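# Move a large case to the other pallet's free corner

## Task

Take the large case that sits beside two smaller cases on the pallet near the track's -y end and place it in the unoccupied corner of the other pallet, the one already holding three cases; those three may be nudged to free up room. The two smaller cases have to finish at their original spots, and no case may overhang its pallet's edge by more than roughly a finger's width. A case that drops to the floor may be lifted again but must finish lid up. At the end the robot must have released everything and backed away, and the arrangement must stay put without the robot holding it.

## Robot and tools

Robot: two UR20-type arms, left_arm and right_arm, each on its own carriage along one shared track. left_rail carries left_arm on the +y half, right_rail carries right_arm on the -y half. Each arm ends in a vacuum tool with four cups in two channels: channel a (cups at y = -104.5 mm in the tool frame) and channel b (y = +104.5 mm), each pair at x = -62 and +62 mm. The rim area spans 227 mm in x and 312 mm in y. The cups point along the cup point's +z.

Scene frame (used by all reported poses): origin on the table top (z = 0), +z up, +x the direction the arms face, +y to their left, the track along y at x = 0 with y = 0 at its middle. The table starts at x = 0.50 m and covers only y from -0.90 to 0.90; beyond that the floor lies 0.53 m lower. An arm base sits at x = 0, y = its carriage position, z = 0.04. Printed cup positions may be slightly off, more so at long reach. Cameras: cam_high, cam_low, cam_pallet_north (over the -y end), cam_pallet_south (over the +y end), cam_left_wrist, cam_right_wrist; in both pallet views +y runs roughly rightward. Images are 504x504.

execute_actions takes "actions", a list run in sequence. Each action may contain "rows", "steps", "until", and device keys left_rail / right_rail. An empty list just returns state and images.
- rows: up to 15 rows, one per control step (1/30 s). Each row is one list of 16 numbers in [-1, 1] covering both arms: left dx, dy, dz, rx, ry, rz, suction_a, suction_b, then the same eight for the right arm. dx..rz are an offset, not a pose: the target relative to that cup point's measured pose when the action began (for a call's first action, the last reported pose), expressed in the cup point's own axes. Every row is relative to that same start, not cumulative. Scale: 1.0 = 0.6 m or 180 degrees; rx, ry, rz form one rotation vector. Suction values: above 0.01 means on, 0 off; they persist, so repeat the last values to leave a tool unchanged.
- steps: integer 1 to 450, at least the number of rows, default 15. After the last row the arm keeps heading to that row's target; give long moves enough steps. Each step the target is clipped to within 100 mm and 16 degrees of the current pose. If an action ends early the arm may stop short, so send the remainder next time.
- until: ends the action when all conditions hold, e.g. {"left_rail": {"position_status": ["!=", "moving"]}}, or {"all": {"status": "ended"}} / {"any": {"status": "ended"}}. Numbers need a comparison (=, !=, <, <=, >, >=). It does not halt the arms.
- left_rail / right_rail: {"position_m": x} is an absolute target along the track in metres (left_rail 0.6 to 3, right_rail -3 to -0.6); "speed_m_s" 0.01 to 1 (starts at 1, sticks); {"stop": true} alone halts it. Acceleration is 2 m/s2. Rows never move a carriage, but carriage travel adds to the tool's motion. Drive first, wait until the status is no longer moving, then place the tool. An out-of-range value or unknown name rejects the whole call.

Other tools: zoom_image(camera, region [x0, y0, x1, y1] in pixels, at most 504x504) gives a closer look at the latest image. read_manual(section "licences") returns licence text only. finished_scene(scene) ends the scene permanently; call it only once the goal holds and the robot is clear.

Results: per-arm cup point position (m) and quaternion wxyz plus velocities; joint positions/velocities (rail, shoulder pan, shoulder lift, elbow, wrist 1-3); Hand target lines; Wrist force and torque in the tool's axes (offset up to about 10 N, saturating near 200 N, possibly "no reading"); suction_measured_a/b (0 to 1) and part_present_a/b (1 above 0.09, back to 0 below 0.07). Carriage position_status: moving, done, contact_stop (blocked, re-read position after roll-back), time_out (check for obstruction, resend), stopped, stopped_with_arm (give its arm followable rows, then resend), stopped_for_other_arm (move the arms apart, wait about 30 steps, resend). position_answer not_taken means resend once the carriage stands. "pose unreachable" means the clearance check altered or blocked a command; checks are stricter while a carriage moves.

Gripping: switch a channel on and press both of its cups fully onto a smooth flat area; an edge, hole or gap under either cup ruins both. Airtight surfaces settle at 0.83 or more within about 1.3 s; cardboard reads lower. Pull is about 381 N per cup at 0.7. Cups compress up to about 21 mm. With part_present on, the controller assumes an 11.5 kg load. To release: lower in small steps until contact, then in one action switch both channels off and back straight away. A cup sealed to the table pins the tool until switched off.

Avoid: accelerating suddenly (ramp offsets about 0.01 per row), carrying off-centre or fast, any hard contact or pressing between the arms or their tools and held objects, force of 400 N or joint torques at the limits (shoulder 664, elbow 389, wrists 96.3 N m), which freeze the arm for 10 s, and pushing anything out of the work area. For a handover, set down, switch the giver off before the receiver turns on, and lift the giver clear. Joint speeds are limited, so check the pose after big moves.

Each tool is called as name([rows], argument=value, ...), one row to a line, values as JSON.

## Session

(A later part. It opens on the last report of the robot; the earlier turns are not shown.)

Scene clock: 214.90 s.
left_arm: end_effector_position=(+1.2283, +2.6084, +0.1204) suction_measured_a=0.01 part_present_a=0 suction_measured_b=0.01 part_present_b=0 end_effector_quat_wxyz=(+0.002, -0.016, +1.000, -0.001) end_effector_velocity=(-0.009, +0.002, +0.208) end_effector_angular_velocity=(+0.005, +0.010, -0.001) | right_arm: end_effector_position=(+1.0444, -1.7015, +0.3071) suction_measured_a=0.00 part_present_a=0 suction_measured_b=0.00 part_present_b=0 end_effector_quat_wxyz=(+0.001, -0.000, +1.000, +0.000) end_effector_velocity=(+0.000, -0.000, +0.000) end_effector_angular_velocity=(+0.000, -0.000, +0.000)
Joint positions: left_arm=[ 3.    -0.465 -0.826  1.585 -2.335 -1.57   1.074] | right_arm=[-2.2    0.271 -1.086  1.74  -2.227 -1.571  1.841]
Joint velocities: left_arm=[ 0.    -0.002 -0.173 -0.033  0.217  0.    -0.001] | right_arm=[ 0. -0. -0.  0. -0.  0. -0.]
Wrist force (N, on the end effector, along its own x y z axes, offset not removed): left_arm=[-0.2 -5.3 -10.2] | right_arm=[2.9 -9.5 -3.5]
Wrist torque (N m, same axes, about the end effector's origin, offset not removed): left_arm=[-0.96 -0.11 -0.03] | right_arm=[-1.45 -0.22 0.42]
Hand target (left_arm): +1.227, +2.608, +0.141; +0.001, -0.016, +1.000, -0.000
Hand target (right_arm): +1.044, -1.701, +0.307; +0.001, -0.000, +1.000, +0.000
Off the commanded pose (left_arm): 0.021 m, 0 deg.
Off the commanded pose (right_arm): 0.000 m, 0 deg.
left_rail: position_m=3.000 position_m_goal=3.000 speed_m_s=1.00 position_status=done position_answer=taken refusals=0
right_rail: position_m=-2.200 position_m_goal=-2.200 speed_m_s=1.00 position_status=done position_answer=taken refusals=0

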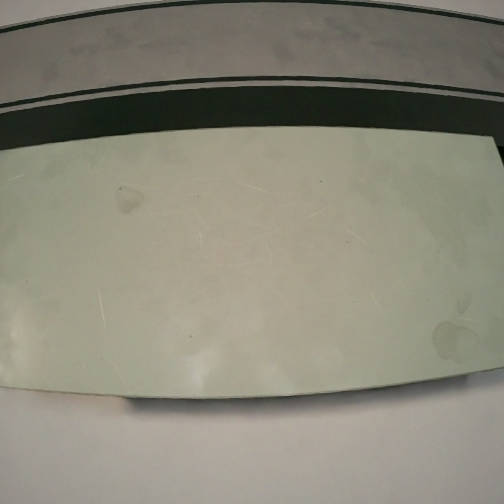

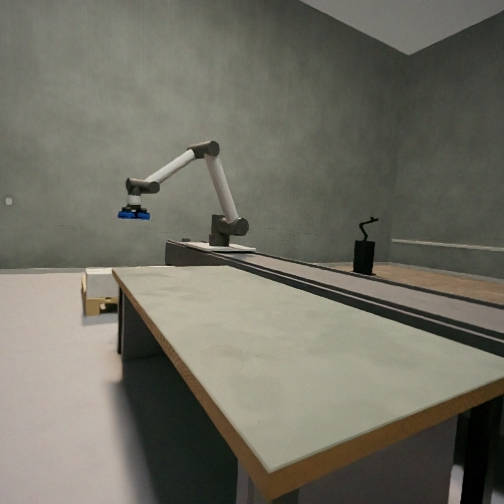

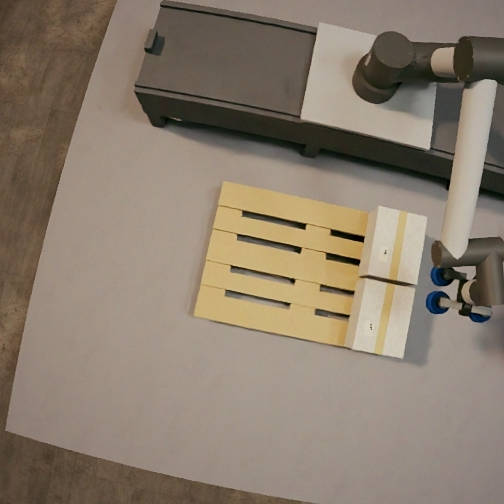

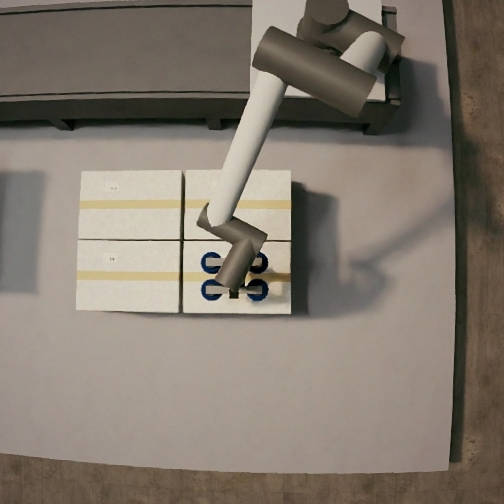

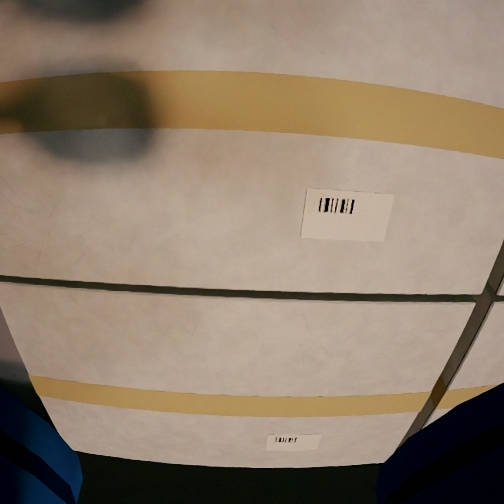

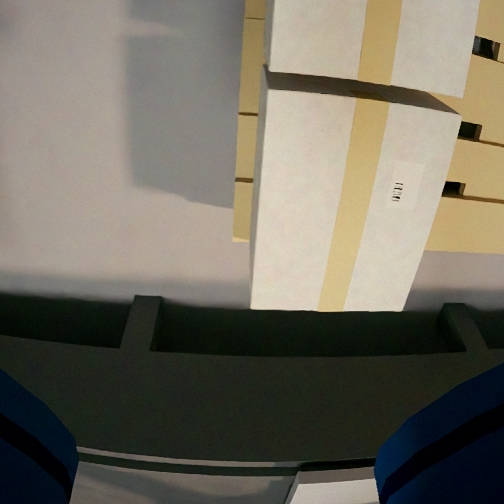

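execute_actions([
  {"left_rail":{"position_m":1.7},"steps":1},
])

zoom_image(camera="cam_pallet_south", region=[60, 150, 320, 340])

Scene clock: 217.80 s.
left_arm: end_effector_position=(+1.2270, +2.6083, +0.1408) suction_measured_a=0.01 part_present_a=0 suction_measured_b=0.01 part_present_b=0 end_effector_quat_wxyz=(+0.001, -0.016, +1.000, -0.000) end_effector_velocity=(-0.001, -0.009, +0.001) end_effector_angular_velocity=(+0.001, +0.002, +0.000) | right_arm: end_effector_position=(+1.0444, -1.7015, +0.3071) suction_measured_a=0.00 part_present_a=0 suction_measured_b=0.00 part_present_b=0 end_effector_quat_wxyz=(+0.001, -0.000, +1.000, +0.000) end_effector_velocity=(+0.000, +0.000, +0.000) end_effector_angular_velocity=(-0.000, -0.000, -0.000)
Joint positions: left_arm=[ 3.    -0.466 -0.843  1.582 -2.313 -1.57   1.074] | right_arm=[-2.2    0.271 -1.086  1.74  -2.227 -1.571  1.841]
Joint velocities: left_arm=[-0.009  0.    -0.001 -0.     0.003  0.    -0.   ] | right_arm=[ 0.  0. -0.  0. -0. -0.  0.]
Wrist force (N, on the end effector, along its own x y z axes, offset not removed): left_arm=[-1.2 -5.0 -2.3] | right_arm=[2.3 -5.3 -0.7]
Wrist torque (N m, same axes, about the end effector's origin, offset not removed): left_arm=[-0.74 0.12 -0.03] | right_arm=[-0.86 -0.18 0.37]
Hand target (left_arm): +1.227, +2.606, +0.141; +0.001, -0.016, +1.000, -0.000
Hand target (right_arm): +1.044, -1.701, +0.307; +0.001, -0.000, +1.000, +0.000
Off the commanded pose (left_arm): 0.001 m, 0 deg.
Off the commanded pose (right_arm): 0.000 m, 0 deg.
left_rail: position_m=3.000 position_m_goal=1.700 speed_m_s=1.00 position_status=moving position_answer=taken refusals=0
right_rail: position_m=-2.200 position_m_goal=-2.200 speed_m_s=1.00 position_status=done position_answer=taken refusals=0

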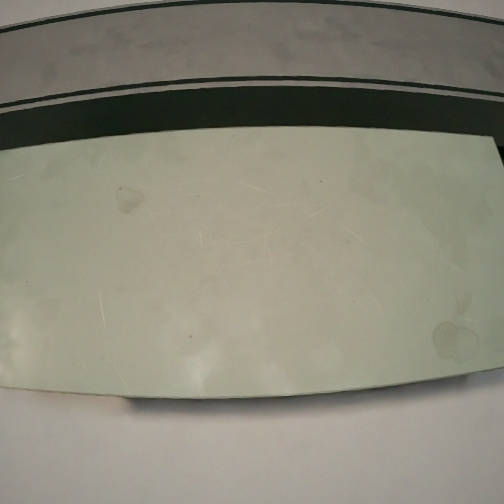

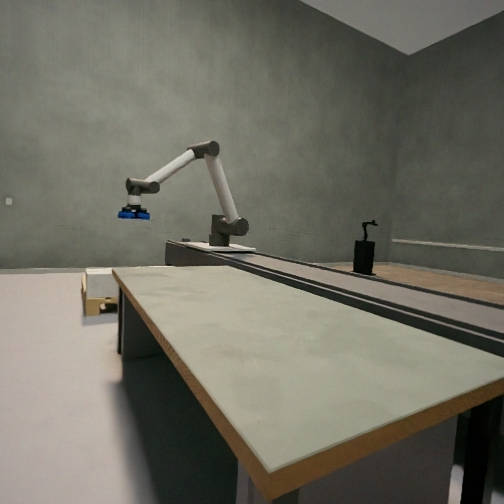

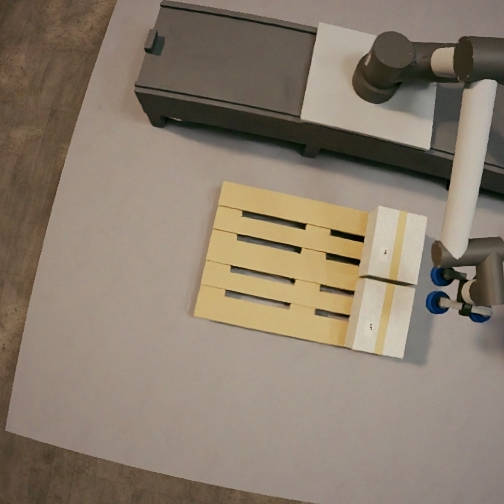

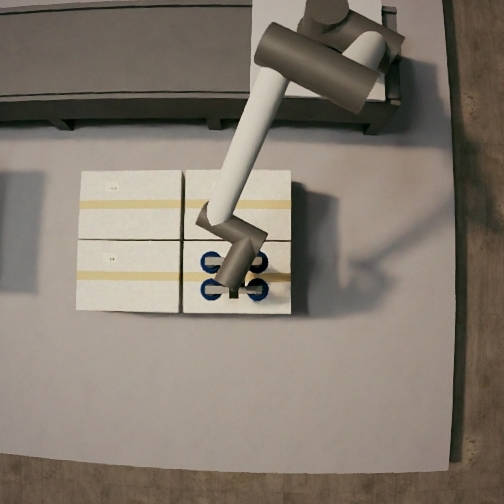

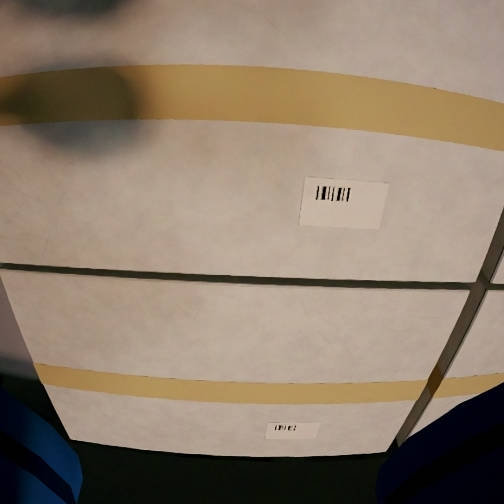

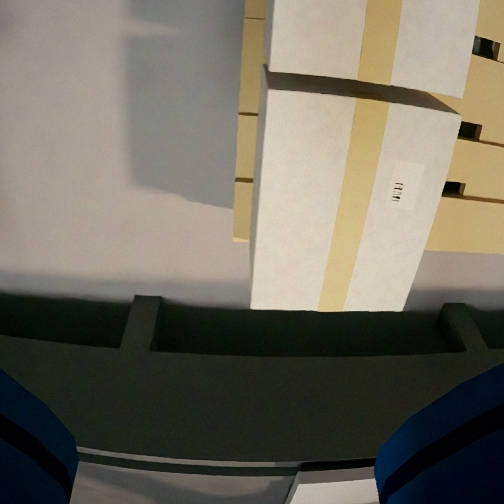

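Region (60, 150, 320, 340) of cam_pallet_south's 504x504 image, scaled by 1.938, with more detail than that image has; it fills the top 368 rows of this view, and the rest is white.

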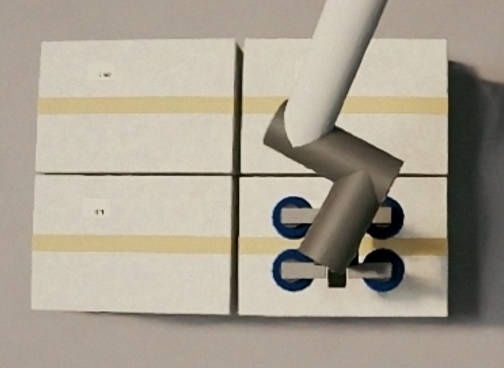

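execute_actions(actions=[])

Scene clock: 219.90 s.
left_arm: end_effector_position=(+1.2271, +1.3084, +0.1412) suction_measured_a=0.01 part_present_a=0 suction_measured_b=0.01 part_present_b=0 end_effector_quat_wxyz=(+0.001, -0.016, +1.000, -0.000) end_effector_velocity=(-0.000, -0.000, -0.000) end_effector_angular_velocity=(+0.000, +0.000, +0.000) | right_arm: end_effector_position=(+1.0444, -1.7015, +0.3071) suction_measured_a=0.00 part_present_a=0 suction_measured_b=0.00 part_present_b=0 end_effector_quat_wxyz=(+0.001, -0.000, +1.000, +0.000) end_effector_velocity=(+0.000, +0.000, -0.000) end_effector_angular_velocity=(-0.000, -0.000, -0.000)
Joint positions: left_arm=[ 1.7   -0.466 -0.843  1.582 -2.312 -1.57   1.074] | right_arm=[-2.2    0.271 -1.086  1.74  -2.227 -1.571  1.841]
Joint velocities: left_arm=[ 0. -0.  0. -0.  0.  0. -0.] | right_arm=[ 0.  0.  0. -0. -0. -0.  0.]
Wrist force (N, on the end effector, along its own x y z axes, offset not removed): left_arm=[1.0 -3.6 -1.0] | right_arm=[3.0 -6.8 -2.2]
Wrist torque (N m, same axes, about the end effector's origin, offset not removed): left_arm=[-0.61 -0.21 0.02] | right_arm=[-1.03 -0.24 0.40]
Hand target (left_arm): +1.227, +1.308, +0.141; +0.001, -0.016, +1.000, -0.000
Hand target (right_arm): +1.044, -1.701, +0.307; +0.001, -0.000, +1.000, +0.000
Off the commanded pose (left_arm): 0.001 m, 0 deg.
Off the commanded pose (right_arm): 0.000 m, 0 deg.
left_rail: position_m=1.700 position_m_goal=1.700 speed_m_s=1.00 position_status=done position_answer=taken refusals=0
right_rail: position_m=-2.200 position_m_goal=-2.200 speed_m_s=1.00 position_status=done position_answer=taken refusals=0

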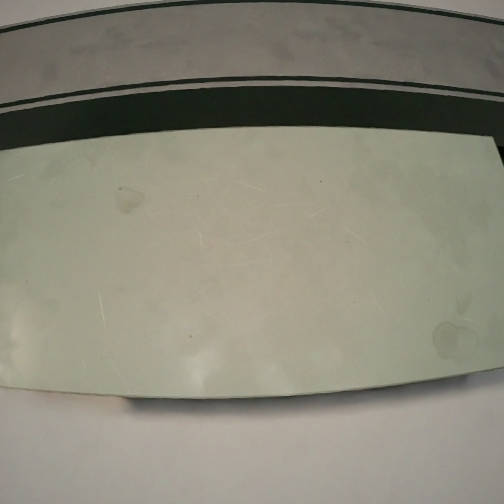

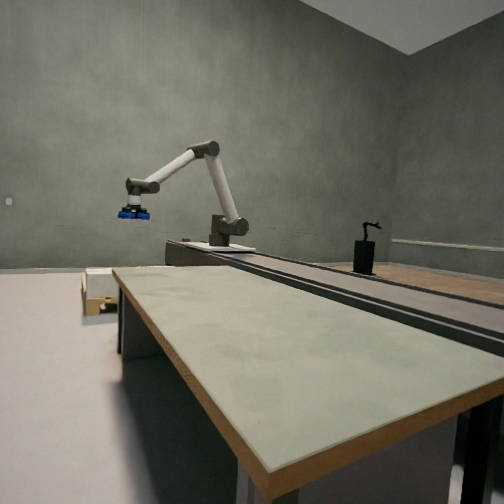

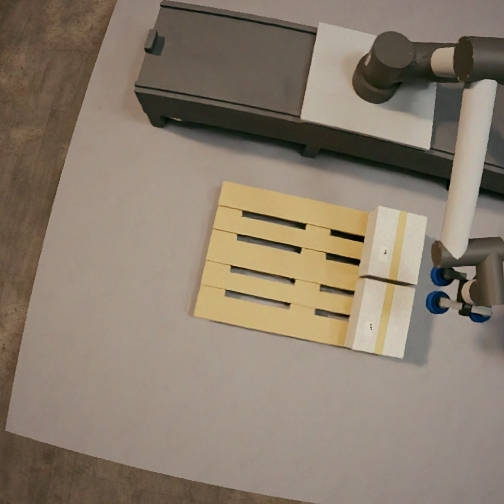

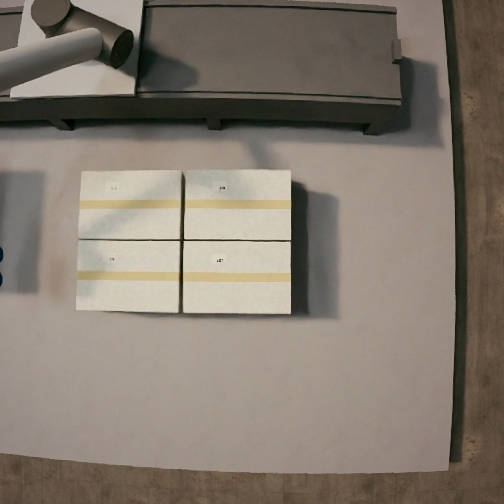

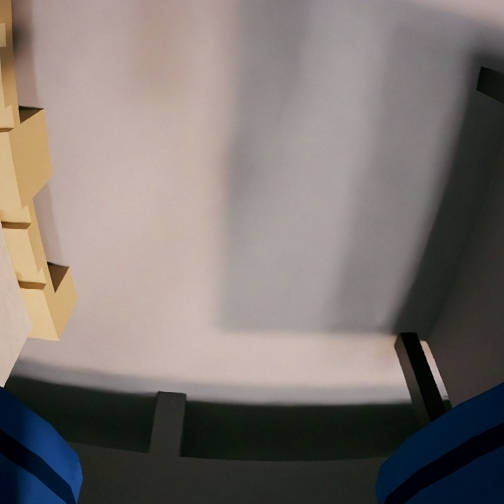

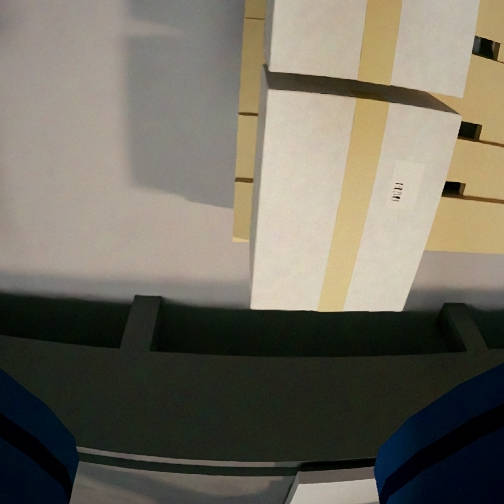

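finished_scene(scene=1)

The scene is finished: the task was done.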